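## Task

Scene 1: the cell is paused. Its log reads: 04:18:04 MOVER delid E10 (N2), lid to LP3: done; 04:18:31 MOVER delid F07 (N3), lid to LP1: done; 04:18:58 MOVER delid E07 (N1), lid to LP4: done; 04:20:40 DISPENSER error, run aborted; 04:20:55 AUTO-RECOVER relid LP3 to N3: done; 04:21:20 AUTO-RECOVER relid LP4 to N2: done; 04:21:51 AUTO-RECOVER stopped by watchdog. Lids carry no labels, so use the log alone to decide which lid belongs to which plate. Seat every plate's own lid fully down on it, leave each plate at its original nest, and then press CONTINUE. If what you see disagrees with the log, press CALL instead, and every plate and lid must then be back as it was at the start. Pressing RETRY, CONTINUE or SKIP while holding labware, or while any plate at a nest is not sitting down in it or any lid there is not resting down on a plate, fails the job. Anything held in place only by the robot at the end does not count; release and move the gripper away (resting on the panel housing, the CALL key or the needed key is still clear).

## Robot and tools

Robot: one 6-joint arm (big_yam) with a two-finger parallel gripper. Joints from base outward: waist, shoulder, elbow, wrist pitch, wrist yaw, wrist roll, then the finger gap. Ranges (rad): waist -2.880..2.880, shoulder 0..3.142, elbow 0..3.019, wrist pitch -1.693..1.571, wrist yaw -1.571..1.571, wrist roll -2.094..2.094. The fingers point along the gripper's +z axis and close along its y axis. The reported hand point (end_effector_position) lies between the finger pads, roughly 1 cm short of the tips.

Scene frame: origin on the table surface under the arm base, +z up, +y to the left when facing along +x. The operator panel (PANEL) stands on the +y side. Its keys, left to right when facing it: RETRY (white), CONTINUE (green), SKIP (yellow), CALL (blue). The first three are go keys and end the job once pushed down until they latch; after CALL the job ends when the robot stops. Deck labels mark nests (N1..N3) and lid parks (LP1..LP4) in no fixed layout, so read them from the cameras.

A command row is 8 numbers for the single arm: x, y, z, qw, qx, qy, qz, opening. x, y, z are an absolute target position in metres in the scene frame; the quaternion (w first) is an absolute target orientation in the same frame, so the row is a pose. Repeat the wanted quaternion in every row rather than copying the drifted one from a result. Opening runs from -1 (closed) to +1 (fully open, 0.094 m). To hold something, command an opening about 0.03 below grip_measured; smaller margins grip more gently. Pad force tops out around 50-62 N.

Tools:
- execute_actions {actions, pictures}: actions is an empty list (just report state), one action {rows, steps} with 1-15 rows and steps 1-15 (each step 1/30 s; the last row repeats to fill steps; default 15), or one wait {steps} up to 300 counted from the previous result, your reply time included. A target more than 0.6 m from the last reported position along any gripper axis is refused and nothing is sent.
- move {target, speed}: target is one 8-number pose row as above; the gripper travels a straight path toward it over 0.5-10 s. speed is m/s, 0.002-0.5, default 0.25 (turn rate up to twice that in rad/s). The opening is applied at the start. The path ignores obstacles; the hand may lag, stray or overshoot the speed.
- wait {seconds}: 0-10 s of letting the scene run with nothing new sent.
- zoom_image {camera, region}: camera is cam_high (896x504), cam_low (896x504) or cam_wrist (504x504); region is [x0, y0, x1, y1] pixels from the top-left, at most 504x504.
- read_manual {section}: only licence texts; moves nothing.
- finished_scene {scene}: ends scene 1 or 2 irreversibly and grades it.

Motion facts: each control step the commanded pose is clipped to within 70 mm and 16 degrees of the measured pose, then reached by damped inverse kinematics, with position favoured over orientation. After an action the arm continues only to the last clipped pose, so check the result and send the rest. Moves often end a centimetre or more low. Tiny commands of a few mm may do nothing. The printed position is less accurate at long reach.

Results: a state line with the pose and grip_measured; Joint positions and Joint velocities (rad, rad/s, then finger gap in m); joint torques (offset and noisy); a Hand target line with the pose the controller is driving to. HELD marks steps where the clearance check blocked part of a row; "pose unreachable" means the check changed or blocked the command. A move adds a "move:" line: done (settled near target), off_target, moving, held (last step blocked) or fault, plus limits (paced = pose clipped; held = some steps blocked, after which the arm may move much faster than speed) and distance to target. FAULT lines mean a stop; MOTOR HOT warns from 85 °C, and at 100 °C an OVER-TEMPERATURE FAULT drops the arm.

Avoid: knocking or placing anything off the table; dropping, slamming or pressing hard (faster moves and targets far past a contact push harder); holding loads for long while thinking; pressing a go key while gripping or before every plate and lid is seated. Release and back off before finishing.

Each tool is called after ">>>" by a JSON object that holds its "api" and its "payload".

## Session

>>> {"api": "execute_actions", "payload": {"actions": []}}

Scene clock: 0.00 s of 9600.00 s.
end_effector_position=(+0.4743, +0.4351, +0.1853) grip_measured=+1.000 end_effector_quat_wxyz=(-0.040, +0.179, +0.976, -0.119)
Joint positions: [ 0.595  1.616  1.62  -1.096  0.126  1.147  0.094]
Joint velocities: [ 0.005 -0.024 -0.007 -0.007  0.066  0.007  0.   ]
Joint torques (N m, as the arm reports them, + toward a larger angle): no reading
Motor temperatures (°C, as the motors report them): [25 26 25 25 22 26]
Hand target: +0.480, +0.440, +0.188; -0.036, +0.180, +0.976, -0.114

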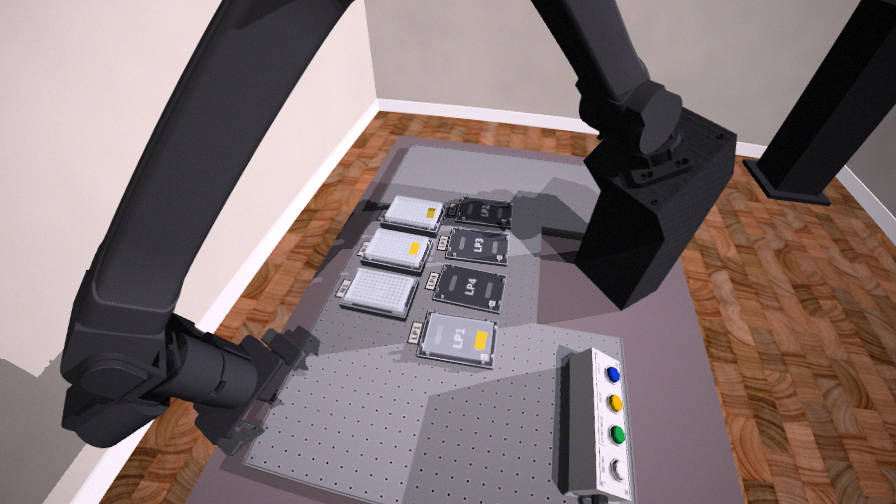

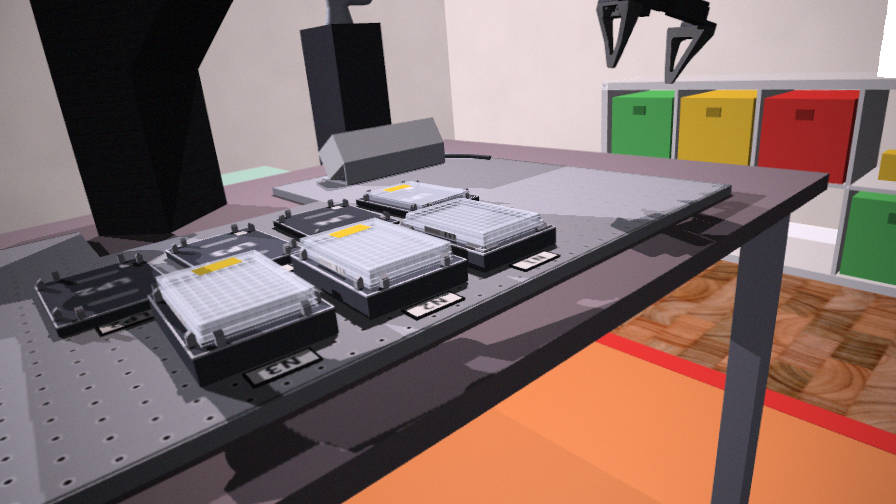

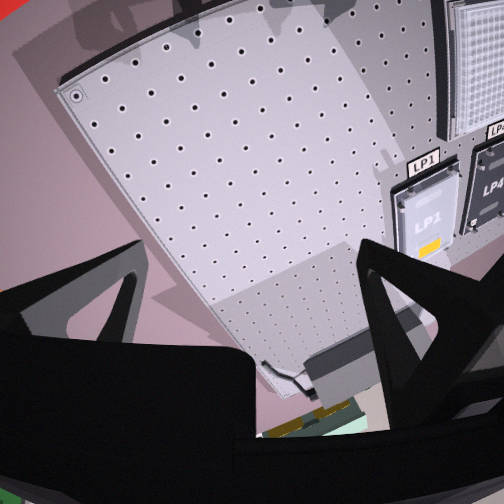

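>>> {"api": "zoom_image", "payload": {"camera": "cam_high", "region": [320, 180, 560, 380]}}

>>> {"api": "zoom_image", "payload": {"camera": "cam_low", "region": [130, 170, 580, 400]}}

Region (320, 180, 560, 380) of cam_high's 896x504 image, scaled by 2.100, with more detail than that image has.

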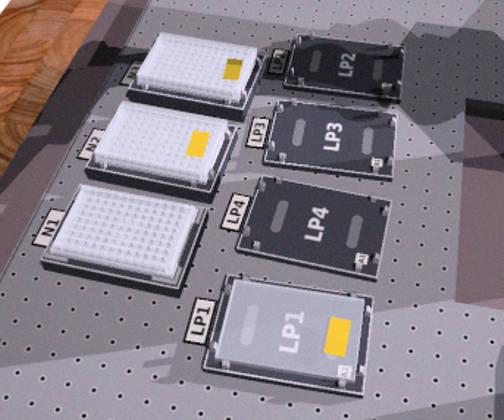

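Region (130, 170, 580, 400) of cam_low's 896x504 image, scaled by 1.120, with more detail than that image has; it fills the top 258 rows of this view, and the rest is white.

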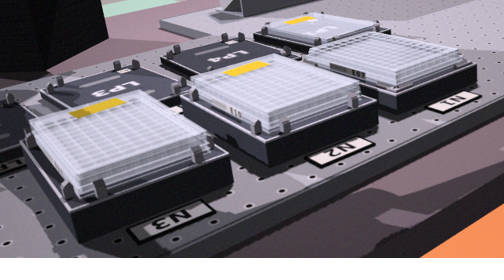

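>>> {"api": "zoom_image", "payload": {"camera": "cam_low", "region": [300, 210, 480, 300]}}

>>> {"api": "zoom_image", "payload": {"camera": "cam_low", "region": [140, 250, 300, 380]}}

Region (300, 210, 480, 300) of cam_low's 896x504 image, scaled by 2.800, with more detail than that image has.

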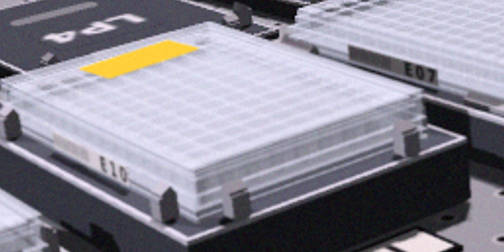

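Region (140, 250, 300, 380) of cam_low's 896x504 image, scaled by 3.150, with more detail than that image has; it fills the top 410 rows of this view, and the rest is white.

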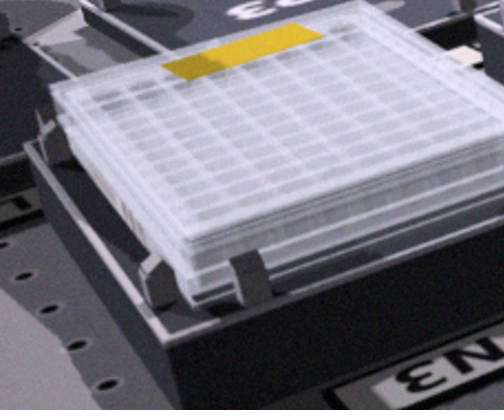

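>>> {"api": "move", "payload": {"target": [0.42, 0.1, 0.3, 0, 0, 1, 0, 1], "speed": 0.25}}

Scene clock: 51.57 s of 9600.00 s.
end_effector_position=(+0.4236, +0.0956, +0.2915) grip_measured=+1.000 end_effector_quat_wxyz=(-0.003, +0.007, +1.000, -0.005)
Joint positions: [-0.209  1.051  0.784 -0.729 -0.444  0.127  0.094]
Joint velocities: [-0.015 -0.005  0.002  0.002 -0.022  0.037  0.   ]
Joint torques (N m, as the arm reports them, + toward a larger angle): [-2.39 -9.81  5.72  0.49 -0.17 -0.01]
Motor temperatures (°C, as the motors report them): [25 29 28 25 22 26]
Hand target: +0.424, +0.099, +0.294; +0.001, -0.004, +1.000, -0.002
Off the commanded pose: 0.010 m, 1 deg.
After step 90, 46.47 s passed at rest.
move: done

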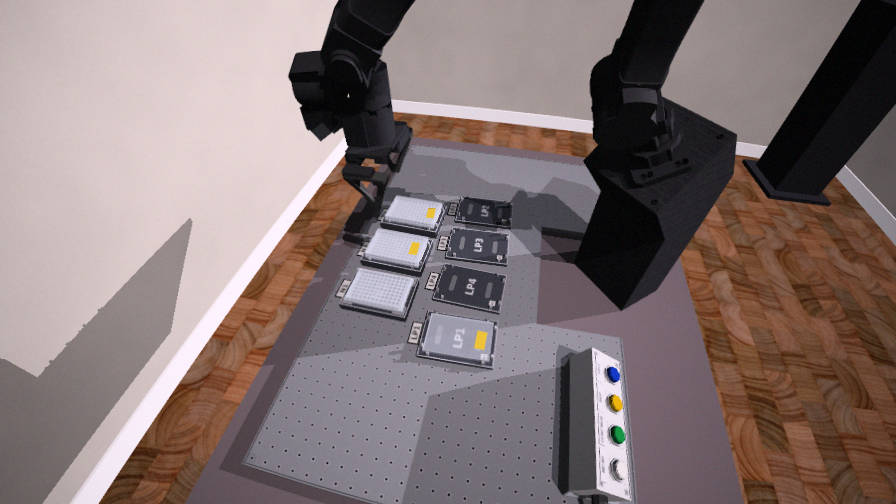

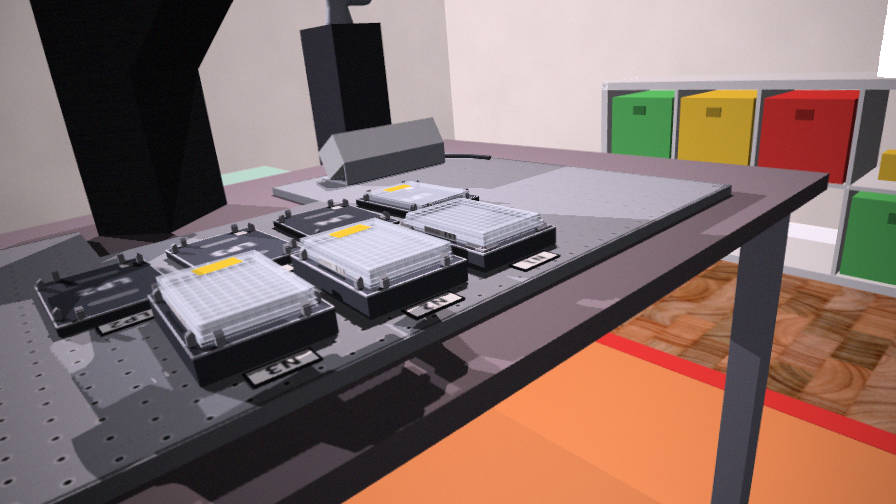

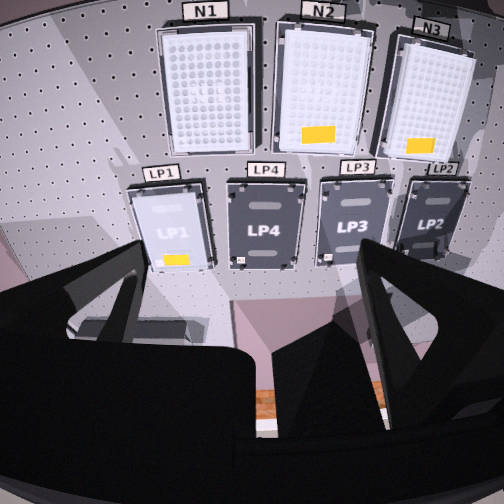

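>>> {"api": "move", "payload": {"target": [0.47, -0.2, 0.09, 0, 0.7071, 0.7071, 0, 1], "speed": 0.25}}

Scene clock: 80.60 s of 9600.00 s.
end_effector_position=(+0.4723, -0.1882, +0.0884) grip_measured=+1.000 end_effector_quat_wxyz=(-0.007, +0.702, +0.712, -0.005)
Joint positions: [-0.549  2.012  1.131 -0.307 -0.615  1.312  0.094]
Joint velocities: [ 0.005 -0.005 -0.002  0.002  0.007 -0.022  0.   ]
Joint torques (N m, as the arm reports them, + toward a larger angle): [ -9.62 -12.2    4.04   0.76  -0.07   0.17]
Motor temperatures (°C, as the motors report them): [26 28 27 25 22 26]
Hand target: +0.478, -0.198, +0.088; +0.002, +0.706, +0.708, -0.001
Off the commanded pose: 0.012 m, 1 deg.
After step 90, 22.37 s passed at rest.
move: off_target

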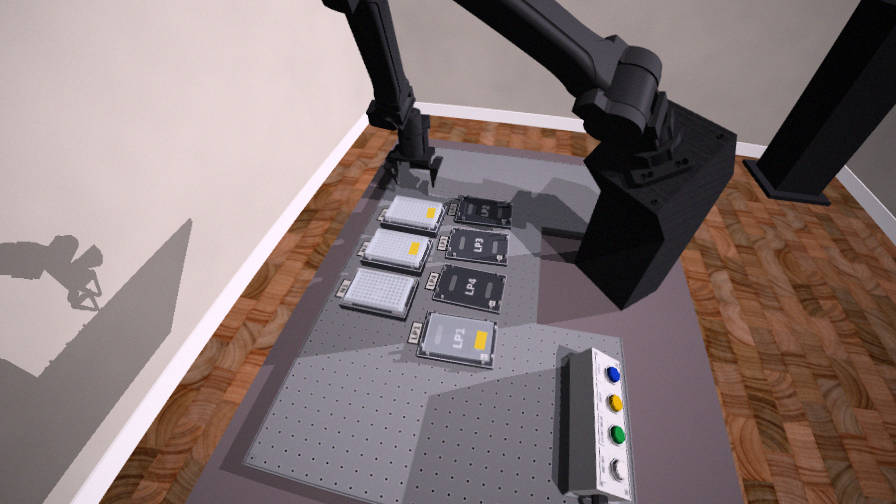

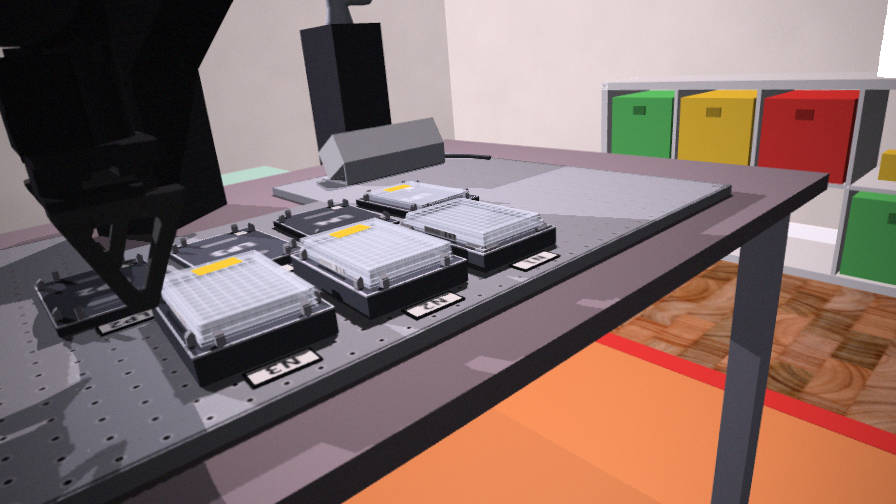

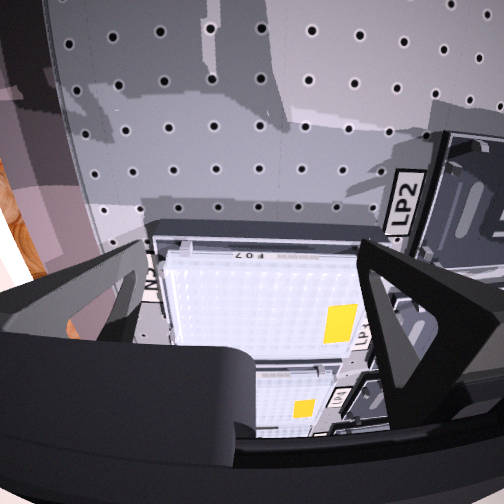

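>>> {"api": "zoom_image", "payload": {"camera": "cam_wrist", "region": [150, 210, 360, 300]}}

Region (150, 210, 360, 300) of cam_wrist's 504x504 image, scaled by 2.400, with more detail than that image has; it fills the top 216 rows of this view, and the rest is white.

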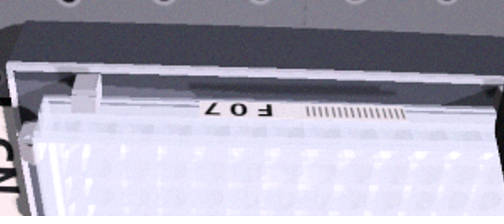

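>>> {"api": "move", "payload": {"target": [0.464, 0.02, 0.11, 0, 0, 1, 0, 1], "speed": 0.2}}

Scene clock: 101.20 s of 9600.00 s.
end_effector_position=(+0.4574, +0.0127, +0.1082) grip_measured=+1.000 end_effector_quat_wxyz=(-0.007, +0.016, +1.000, -0.001)
Joint positions: [-0.206  1.652  0.882 -0.232 -0.452  0.143  0.094]
Joint velocities: [-0.005 -0.005  0.007  0.007 -0.037 -0.007  0.   ]
Joint torques (N m, as the arm reports them, + toward a larger angle): [ -5.46 -14.89   1.23   0.85   0.09  -0.06]
Motor temperatures (°C, as the motors report them): [26 28 27 25 22 26]
Hand target: +0.460, +0.020, +0.111; -0.000, +0.001, +1.000, +0.002
Off the commanded pose: 0.010 m, 2 deg.
After step 90, 13.23 s passed at rest.
move: done

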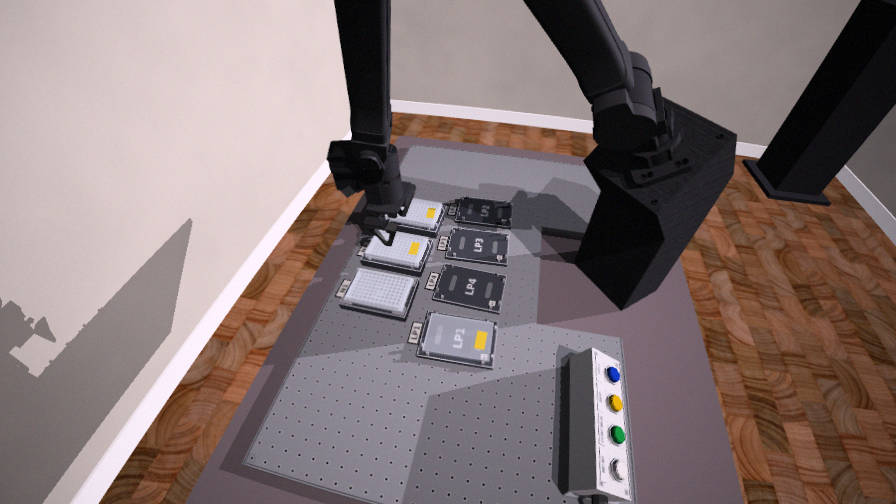

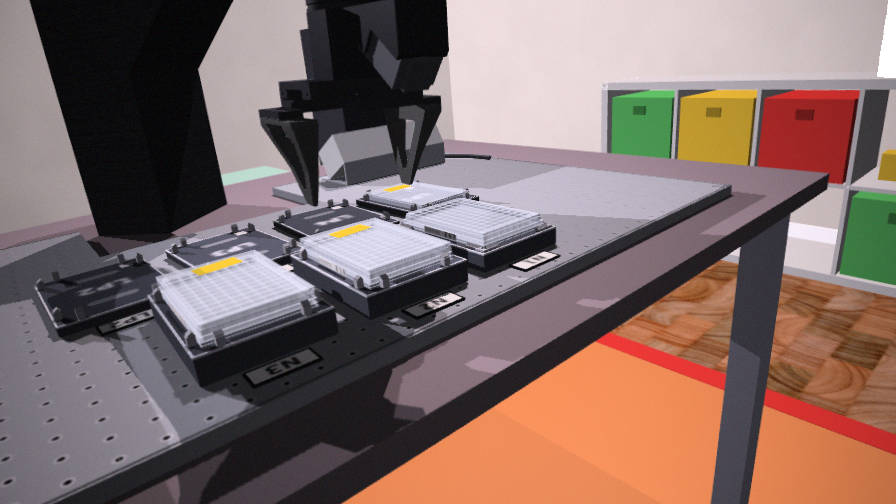

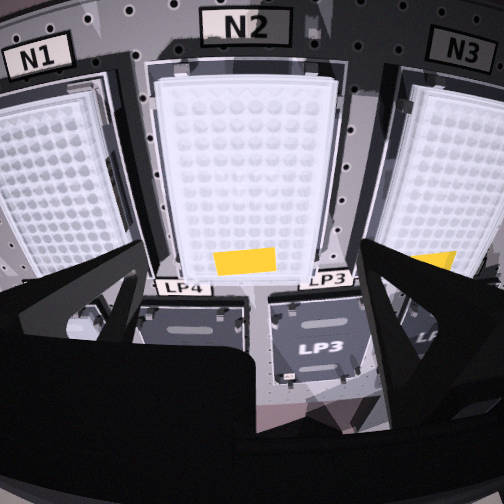

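>>> {"api": "move", "payload": {"target": [0.464, 0.022, 0.075, 0, 0, 1, 0, 1], "speed": 0.05}}

Scene clock: 111.57 s of 9600.00 s.
end_effector_position=(+0.4609, +0.0191, +0.0836) grip_measured=+1.000 end_effector_quat_wxyz=(-0.001, +0.001, +1.000, -0.002)
Joint positions: [-0.169  1.709  0.902 -0.169 -0.427  0.154  0.094]
Joint velocities: [-0.015 -0.005 -0.002  0.002 -0.095  0.022  0.   ]
Joint torques (N m, as the arm reports them, + toward a larger angle): [ -5.15 -11.16   3.07   0.92   0.08   0.12]
Motor temperatures (°C, as the motors report them): [26 29 26 25 22 26]
Hand target: +0.464, +0.023, +0.075; -0.000, -0.000, +1.000, +0.000
Off the commanded pose: 0.010 m, 0 deg.
After step 90, 6.37 s passed at rest.
move: done

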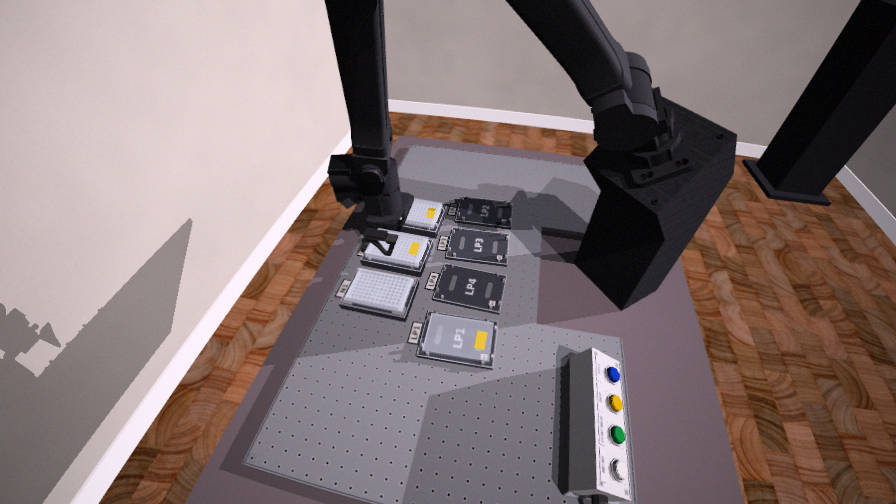

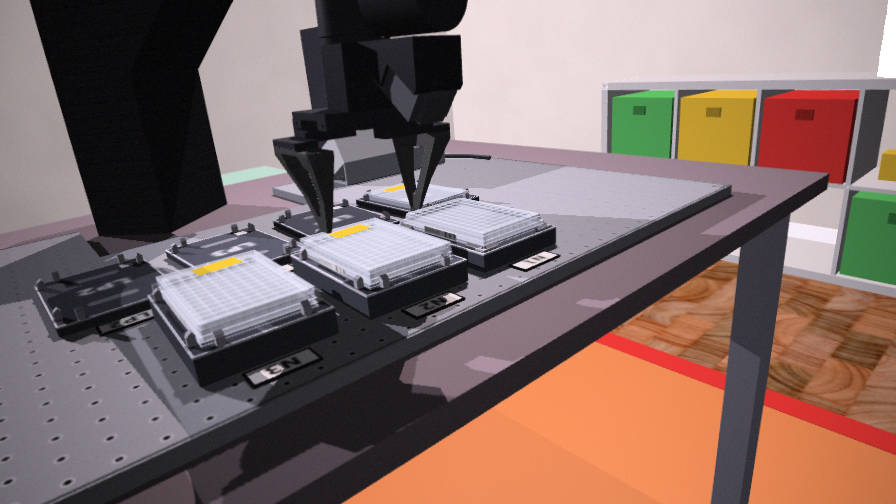

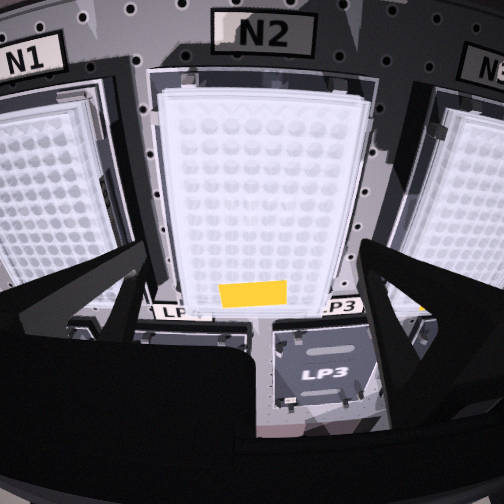

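>>> {"api": "move", "payload": {"target": [0.464, 0.013, 0.062, 0, 0.015, 1, 0, 1], "speed": 0.04}}

Scene clock: 121.70 s of 9600.00 s.
end_effector_position=(+0.4606, +0.0123, +0.0690) grip_measured=+1.000 end_effector_quat_wxyz=(-0.003, +0.014, +1.000, -0.002)
Joint positions: [-0.169  1.755  0.919 -0.143 -0.427  0.178  0.094]
Joint velocities: [ 0.005 -0.015 -0.012  0.007 -0.022  0.007  0.   ]
Joint torques (N m, as the arm reports them, + toward a larger angle): [ -5.92 -11.38   2.69   1.03  -0.03   0.16]
Motor temperatures (°C, as the motors report them): [26 28 26 25 22 26]
Hand target: +0.464, +0.013, +0.062; -0.000, +0.015, +1.000, +0.000
Off the commanded pose: 0.008 m, 0 deg.
After step 90, 6.27 s passed at rest.
move: done

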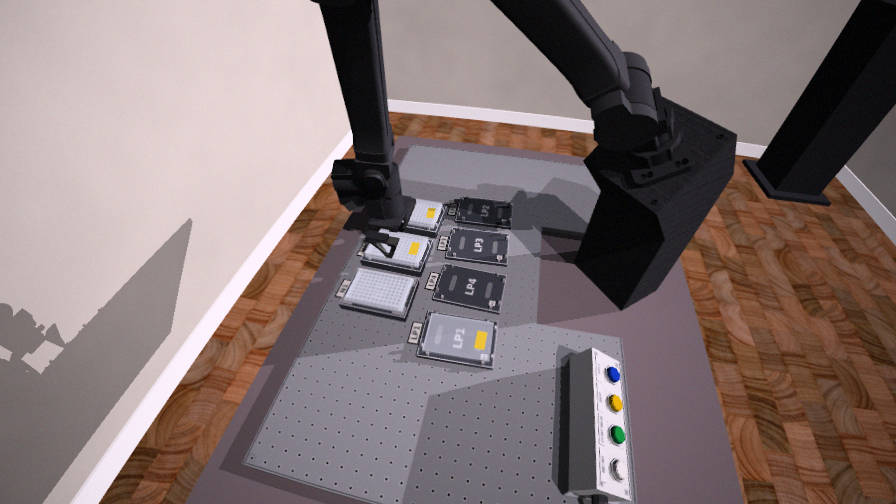

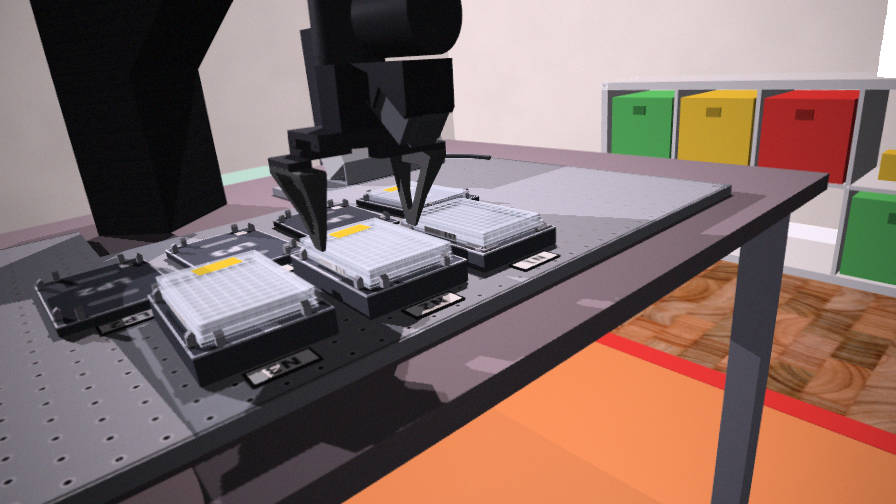

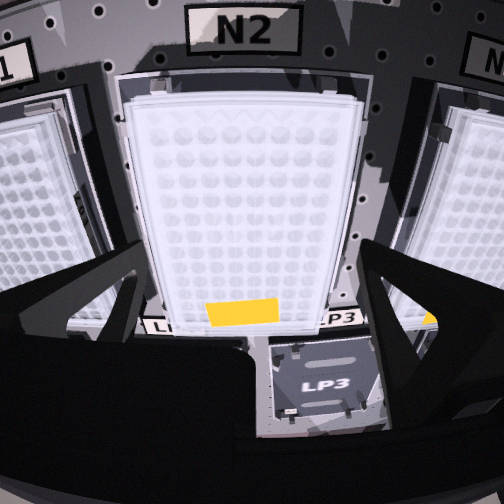

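>>> {"api": "move", "payload": {"target": [0.464, 0.021, 0.062, 0, 0.015, 1, 0, 1], "speed": 0.03}}

Scene clock: 133.70 s of 9600.00 s.
end_effector_position=(+0.4600, +0.0152, +0.0676) grip_measured=+1.000 end_effector_quat_wxyz=(-0.004, +0.018, +1.000, -0.003)
Joint positions: [-0.161  1.755  0.92  -0.143 -0.422  0.192  0.094]
Joint velocities: [ 0.005  0.005 -0.012  0.002  0.037 -0.007  0.   ]
Joint torques (N m, as the arm reports them, + toward a larger angle): [ -5.2  -12.28   2.15   0.88   0.09   0.17]
Motor temperatures (°C, as the motors report them): [26 28 26 25 22 26]
Hand target: +0.464, +0.021, +0.062; -0.000, +0.015, +1.000, +0.000
Off the commanded pose: 0.009 m, 1 deg.
After step 90, 8.20 s passed at rest.
move: done

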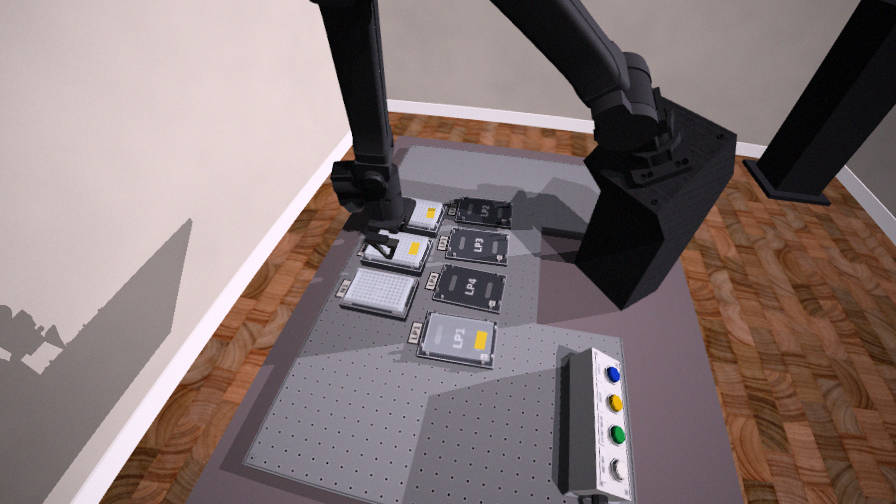

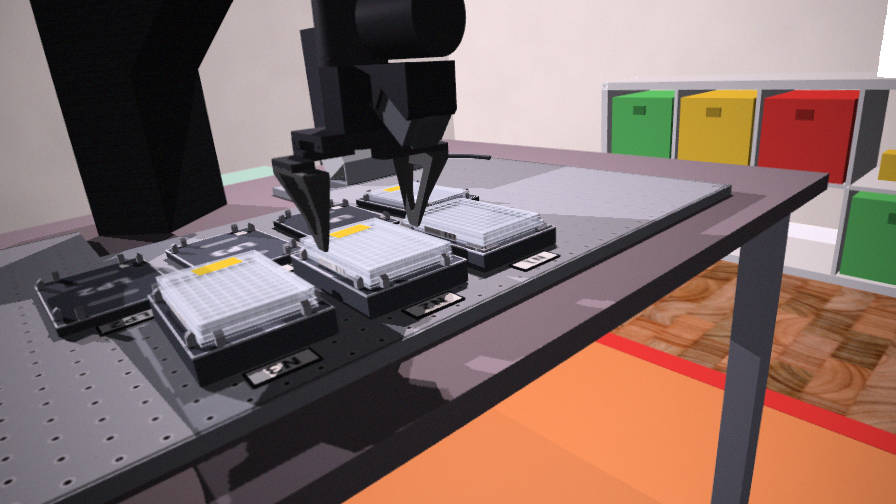

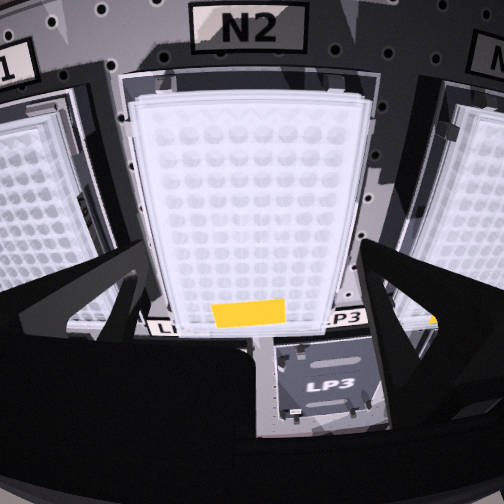

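>>> {"api": "zoom_image", "payload": {"camera": "cam_low", "region": [270, 190, 470, 310]}}

Region (270, 190, 470, 310) of cam_low's 896x504 image, scaled by 2.520, with more detail than that image has; it fills the top 302 rows of this view, and the rest is white.

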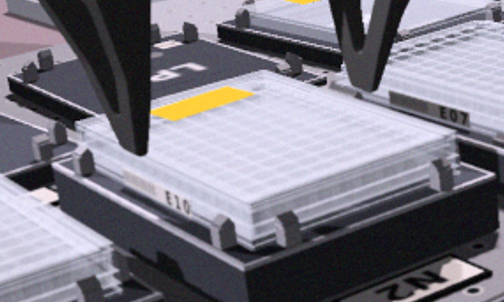

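>>> {"api": "move", "payload": {"target": [0.464, 0.022, 0.053, 0, 0.015, 1, 0, 1], "speed": 0.02}}

>>> {"api": "zoom_image", "payload": {"camera": "cam_low", "region": [270, 190, 470, 310]}}

Scene clock: 161.63 s of 9600.00 s.
end_effector_position=(+0.4631, +0.0187, +0.0628) grip_measured=+1.000 end_effector_quat_wxyz=(+0.000, +0.016, +1.000, -0.002)
Joint positions: [-0.151  1.765  0.927 -0.128 -0.416  0.201  0.094]
Joint velocities: [-0.015 -0.005  0.002 -0.012  0.022 -0.037  0.   ]
Joint torques (N m, as the arm reports them, + toward a larger angle): [ -4.15 -11.41   2.51   0.92   0.09   0.15]
Motor temperatures (°C, as the motors report them): [26 29 26 25 22 26]
Hand target: +0.464, +0.022, +0.053; -0.000, +0.015, +1.000, +0.000
Off the commanded pose: 0.010 m, 0 deg.
After step 90, 23.83 s passed at rest.
move: done

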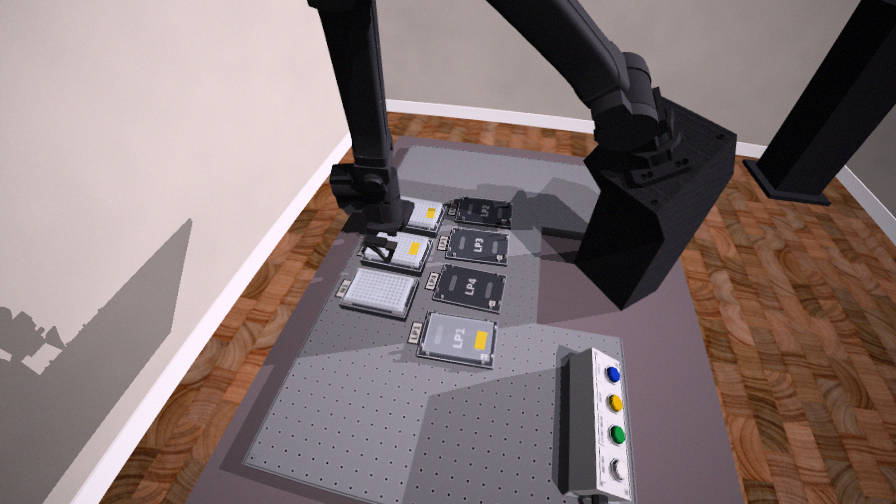

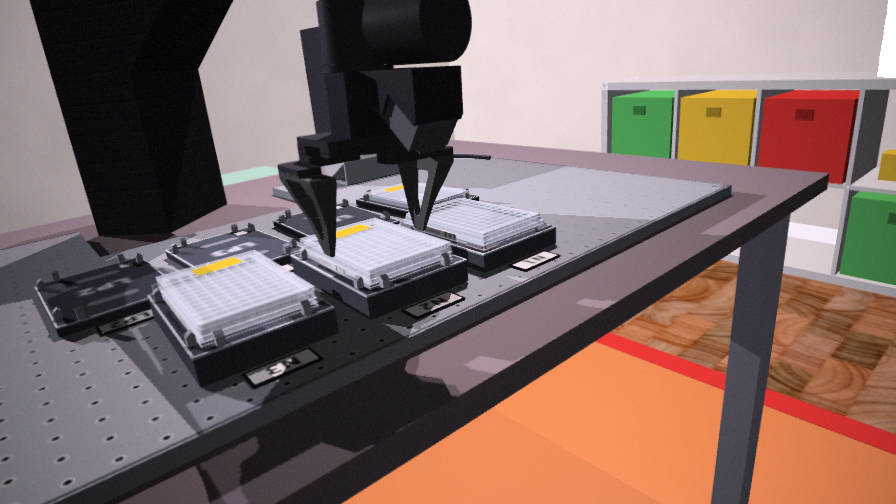

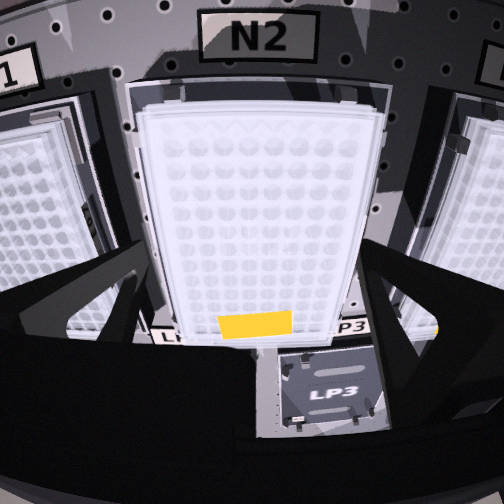

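Region (270, 190, 470, 310) of cam_low's 896x504 image, scaled by 2.520, with more detail than that image has; it fills the top 302 rows of this view, and the rest is white.

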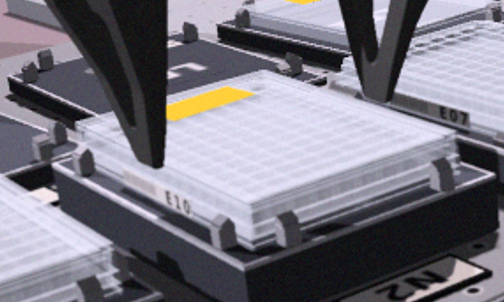

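>>> {"api": "move", "payload": {"target": [0.464, 0.018, 0.047, 0, 0.015, 1, 0, 1], "speed": 0.02}}

>>> {"api": "zoom_image", "payload": {"camera": "cam_low", "region": [270, 190, 470, 310]}}

Scene clock: 170.47 s of 9600.00 s.
end_effector_position=(+0.4629, +0.0156, +0.0559) grip_measured=+1.000 end_effector_quat_wxyz=(-0.000, +0.017, +1.000, -0.002)
Joint positions: [-0.151  1.786  0.935 -0.116 -0.416  0.202  0.094]
Joint velocities: [ 0.005 -0.005 -0.007  0.007 -0.007  0.051  0.   ]
Joint torques (N m, as the arm reports them, + toward a larger angle): [ -5.49 -11.31   2.41   0.82   0.07   0.09]
Motor temperatures (°C, as the motors report them): [26 29 26 25 22 26]
Hand target: +0.464, +0.018, +0.047; +0.000, +0.015, +1.000, +0.000
Off the commanded pose: 0.009 m, 0 deg.
After step 90, 4.80 s passed at rest.
move: done

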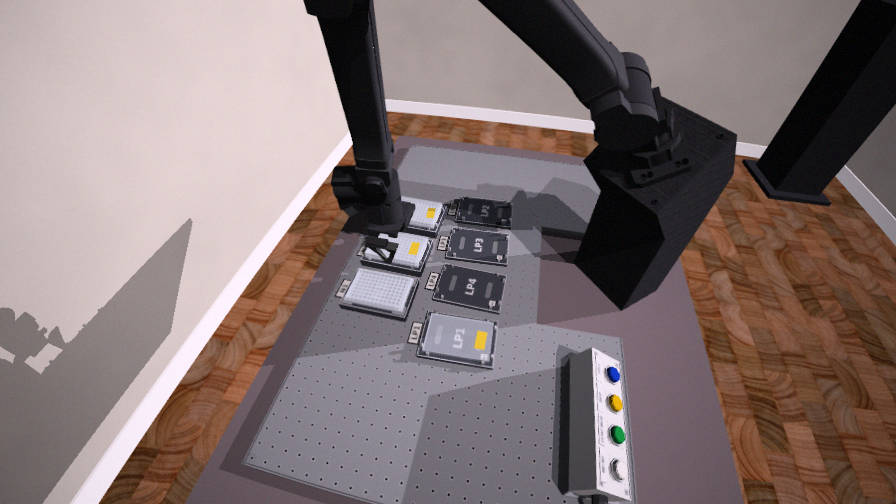

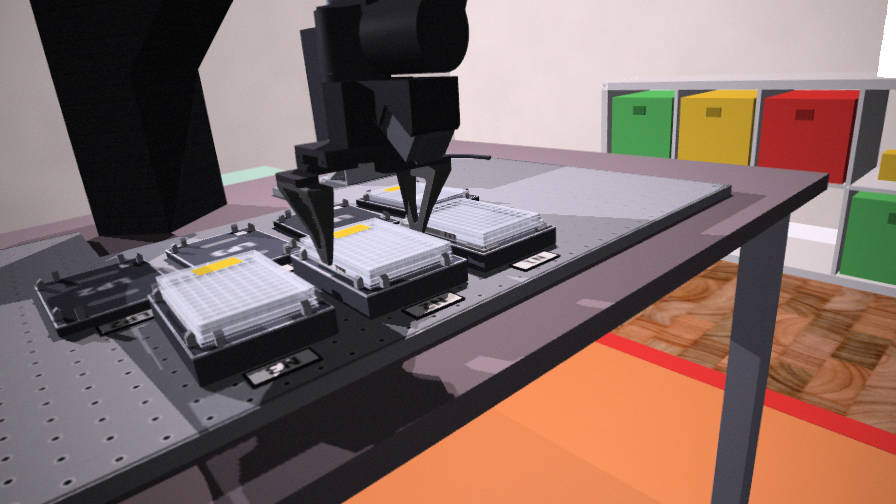

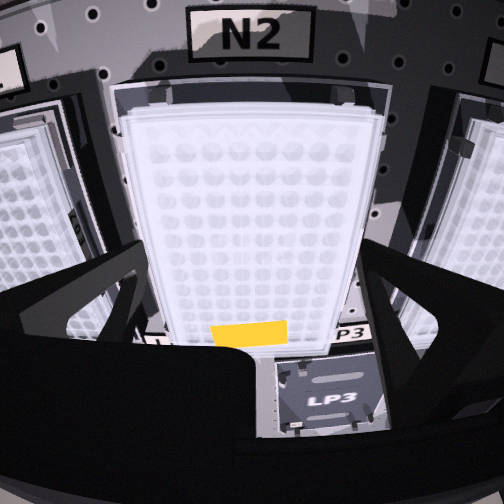

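Region (270, 190, 470, 310) of cam_low's 896x504 image, scaled by 2.520, with more detail than that image has; it fills the top 302 rows of this view, and the rest is white.

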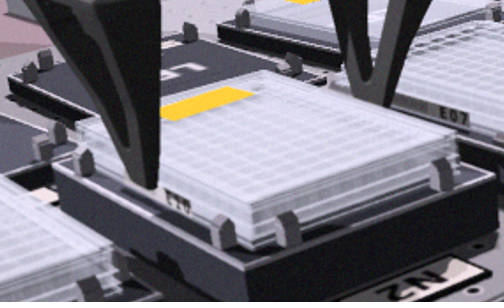

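>>> {"api": "execute_actions", "payload": {"actions": [{"rows": [[0.464, 0.018, 0.047, 0, 0.015, 1, 0, 0.78]], "steps": 15}], "pictures": false}}

Scene clock: 192.33 s of 9600.00 s.
end_effector_position=(+0.4629, +0.0156, +0.0559) grip_measured=+0.797 end_effector_quat_wxyz=(-0.000, +0.017, +1.000, -0.002)
Joint positions: [-0.151  1.786  0.935 -0.116 -0.416  0.202  0.084]
Joint velocities: [ 0.005 -0.005 -0.017 -0.007 -0.007 -0.066  0.001]
Joint torques (N m, as the arm reports them, + toward a larger angle): [ -4.25 -11.     2.35   0.95   0.02   0.16]
Motor temperatures (°C, as the motors report them): [26 29 26 25 22 26]
Hand target: +0.464, +0.018, +0.047; -0.000, +0.015, +1.000, +0.000
Off the commanded pose: 0.009 m, 0 deg.
Steps of this call (steps 1 to 90: nothing new was sent; then 18.37 s passed at rest; steps 91 to 105: all 15 steps of this action). Readings (end_effector_position):
91: (+0.4629, +0.0156, +0.0559)
92: (+0.4629, +0.0156, +0.0559)
94: (+0.4629, +0.0156, +0.0559)
98: (+0.4629, +0.0156, +0.0559)
105: the state above

>>> {"api": "move", "payload": {"target": [0.463, 0.016, 0.1, 0, 0.015, 1, 0, 0.765], "speed": 0.04}}

Scene clock: 200.90 s of 9600.00 s.
end_effector_position=(+0.4622, +0.0185, +0.0921) grip_measured=+0.790 end_effector_quat_wxyz=(-0.001, +0.015, +1.000, +0.002)
Joint positions: [-0.181  1.69   0.899 -0.189 -0.441  0.17   0.084]
Joint velocities: [-0.015 -0.005 -0.007 -0.012  0.022 -0.037 -0.001]
Joint torques (N m, as the arm reports them, + toward a larger angle): [ -5.68 -14.06   0.9   -0.06  -0.13  -0.08]
Motor temperatures (°C, as the motors report them): [26 29 26 25 22 26]
Hand target: +0.462, +0.015, +0.100; -0.000, +0.015, +1.000, -0.000
Off the commanded pose: 0.008 m, 0 deg.
After step 90, 4.13 s passed at rest.
move: done

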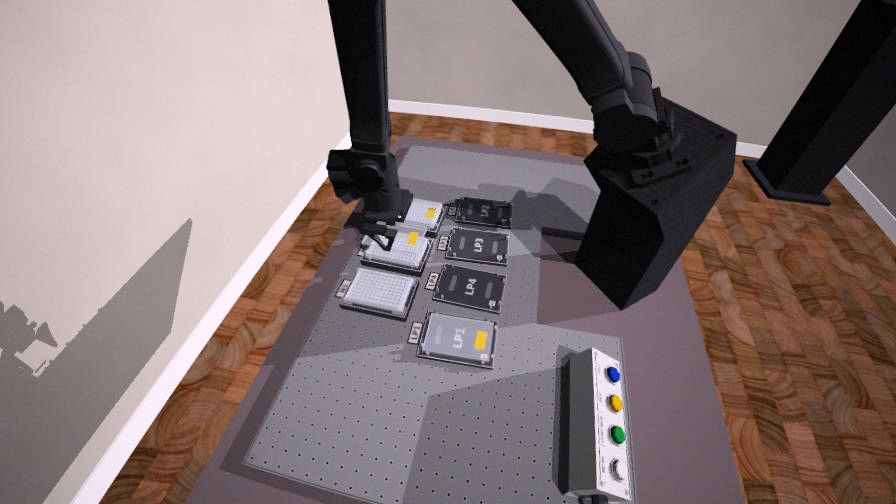

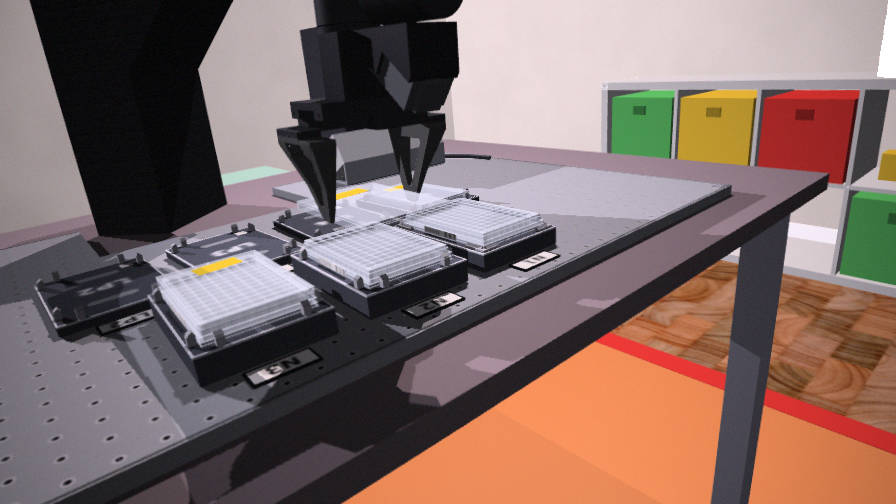

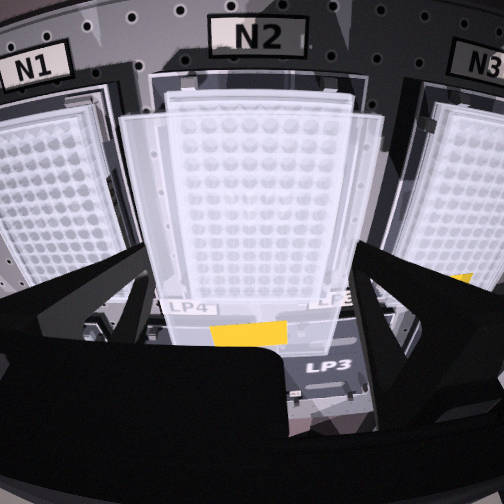

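>>> {"api": "move", "payload": {"target": [0.468, 0.143, 0.095, 0, 0.015, 1, 0, 0.765], "speed": 0.1}}

Scene clock: 212.50 s of 9600.00 s.
end_effector_position=(+0.4564, +0.1350, +0.0896) grip_measured=+0.790 end_effector_quat_wxyz=(-0.008, +0.014, +1.000, -0.002)
Joint positions: [ 0.064  1.59   0.921 -0.249 -0.295  0.377  0.084]
Joint velocities: [ 0.015 -0.015  0.002 -0.027  0.051 -0.037  0.001]
Joint torques (N m, as the arm reports them, + toward a larger angle): [ -3.2  -15.4    3.63  -0.05   0.08   0.13]
Motor temperatures (°C, as the motors report them): [26 29 26 25 22 26]
Hand target: +0.465, +0.143, +0.097; -0.001, +0.016, +1.000, +0.001
Off the commanded pose: 0.015 m, 1 deg.
After step 90, 7.00 s passed at rest.
move: off_target

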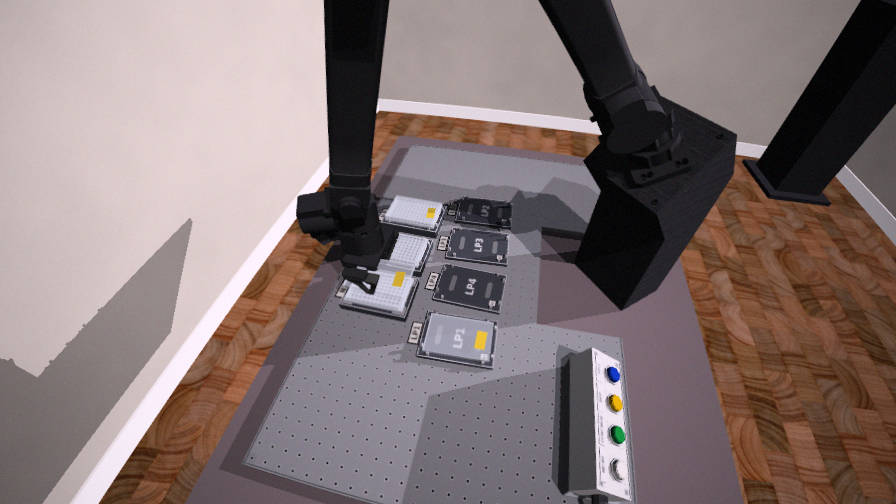

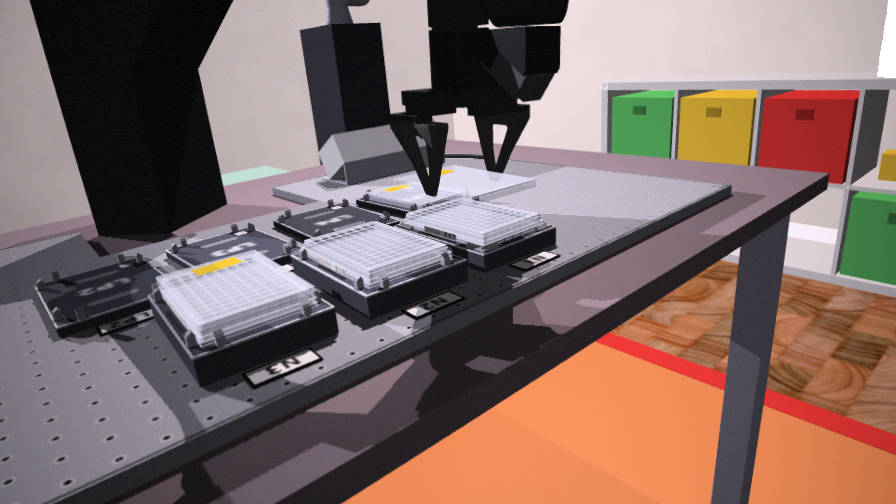

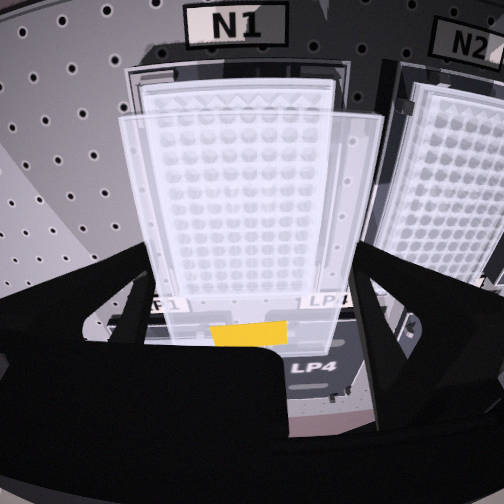

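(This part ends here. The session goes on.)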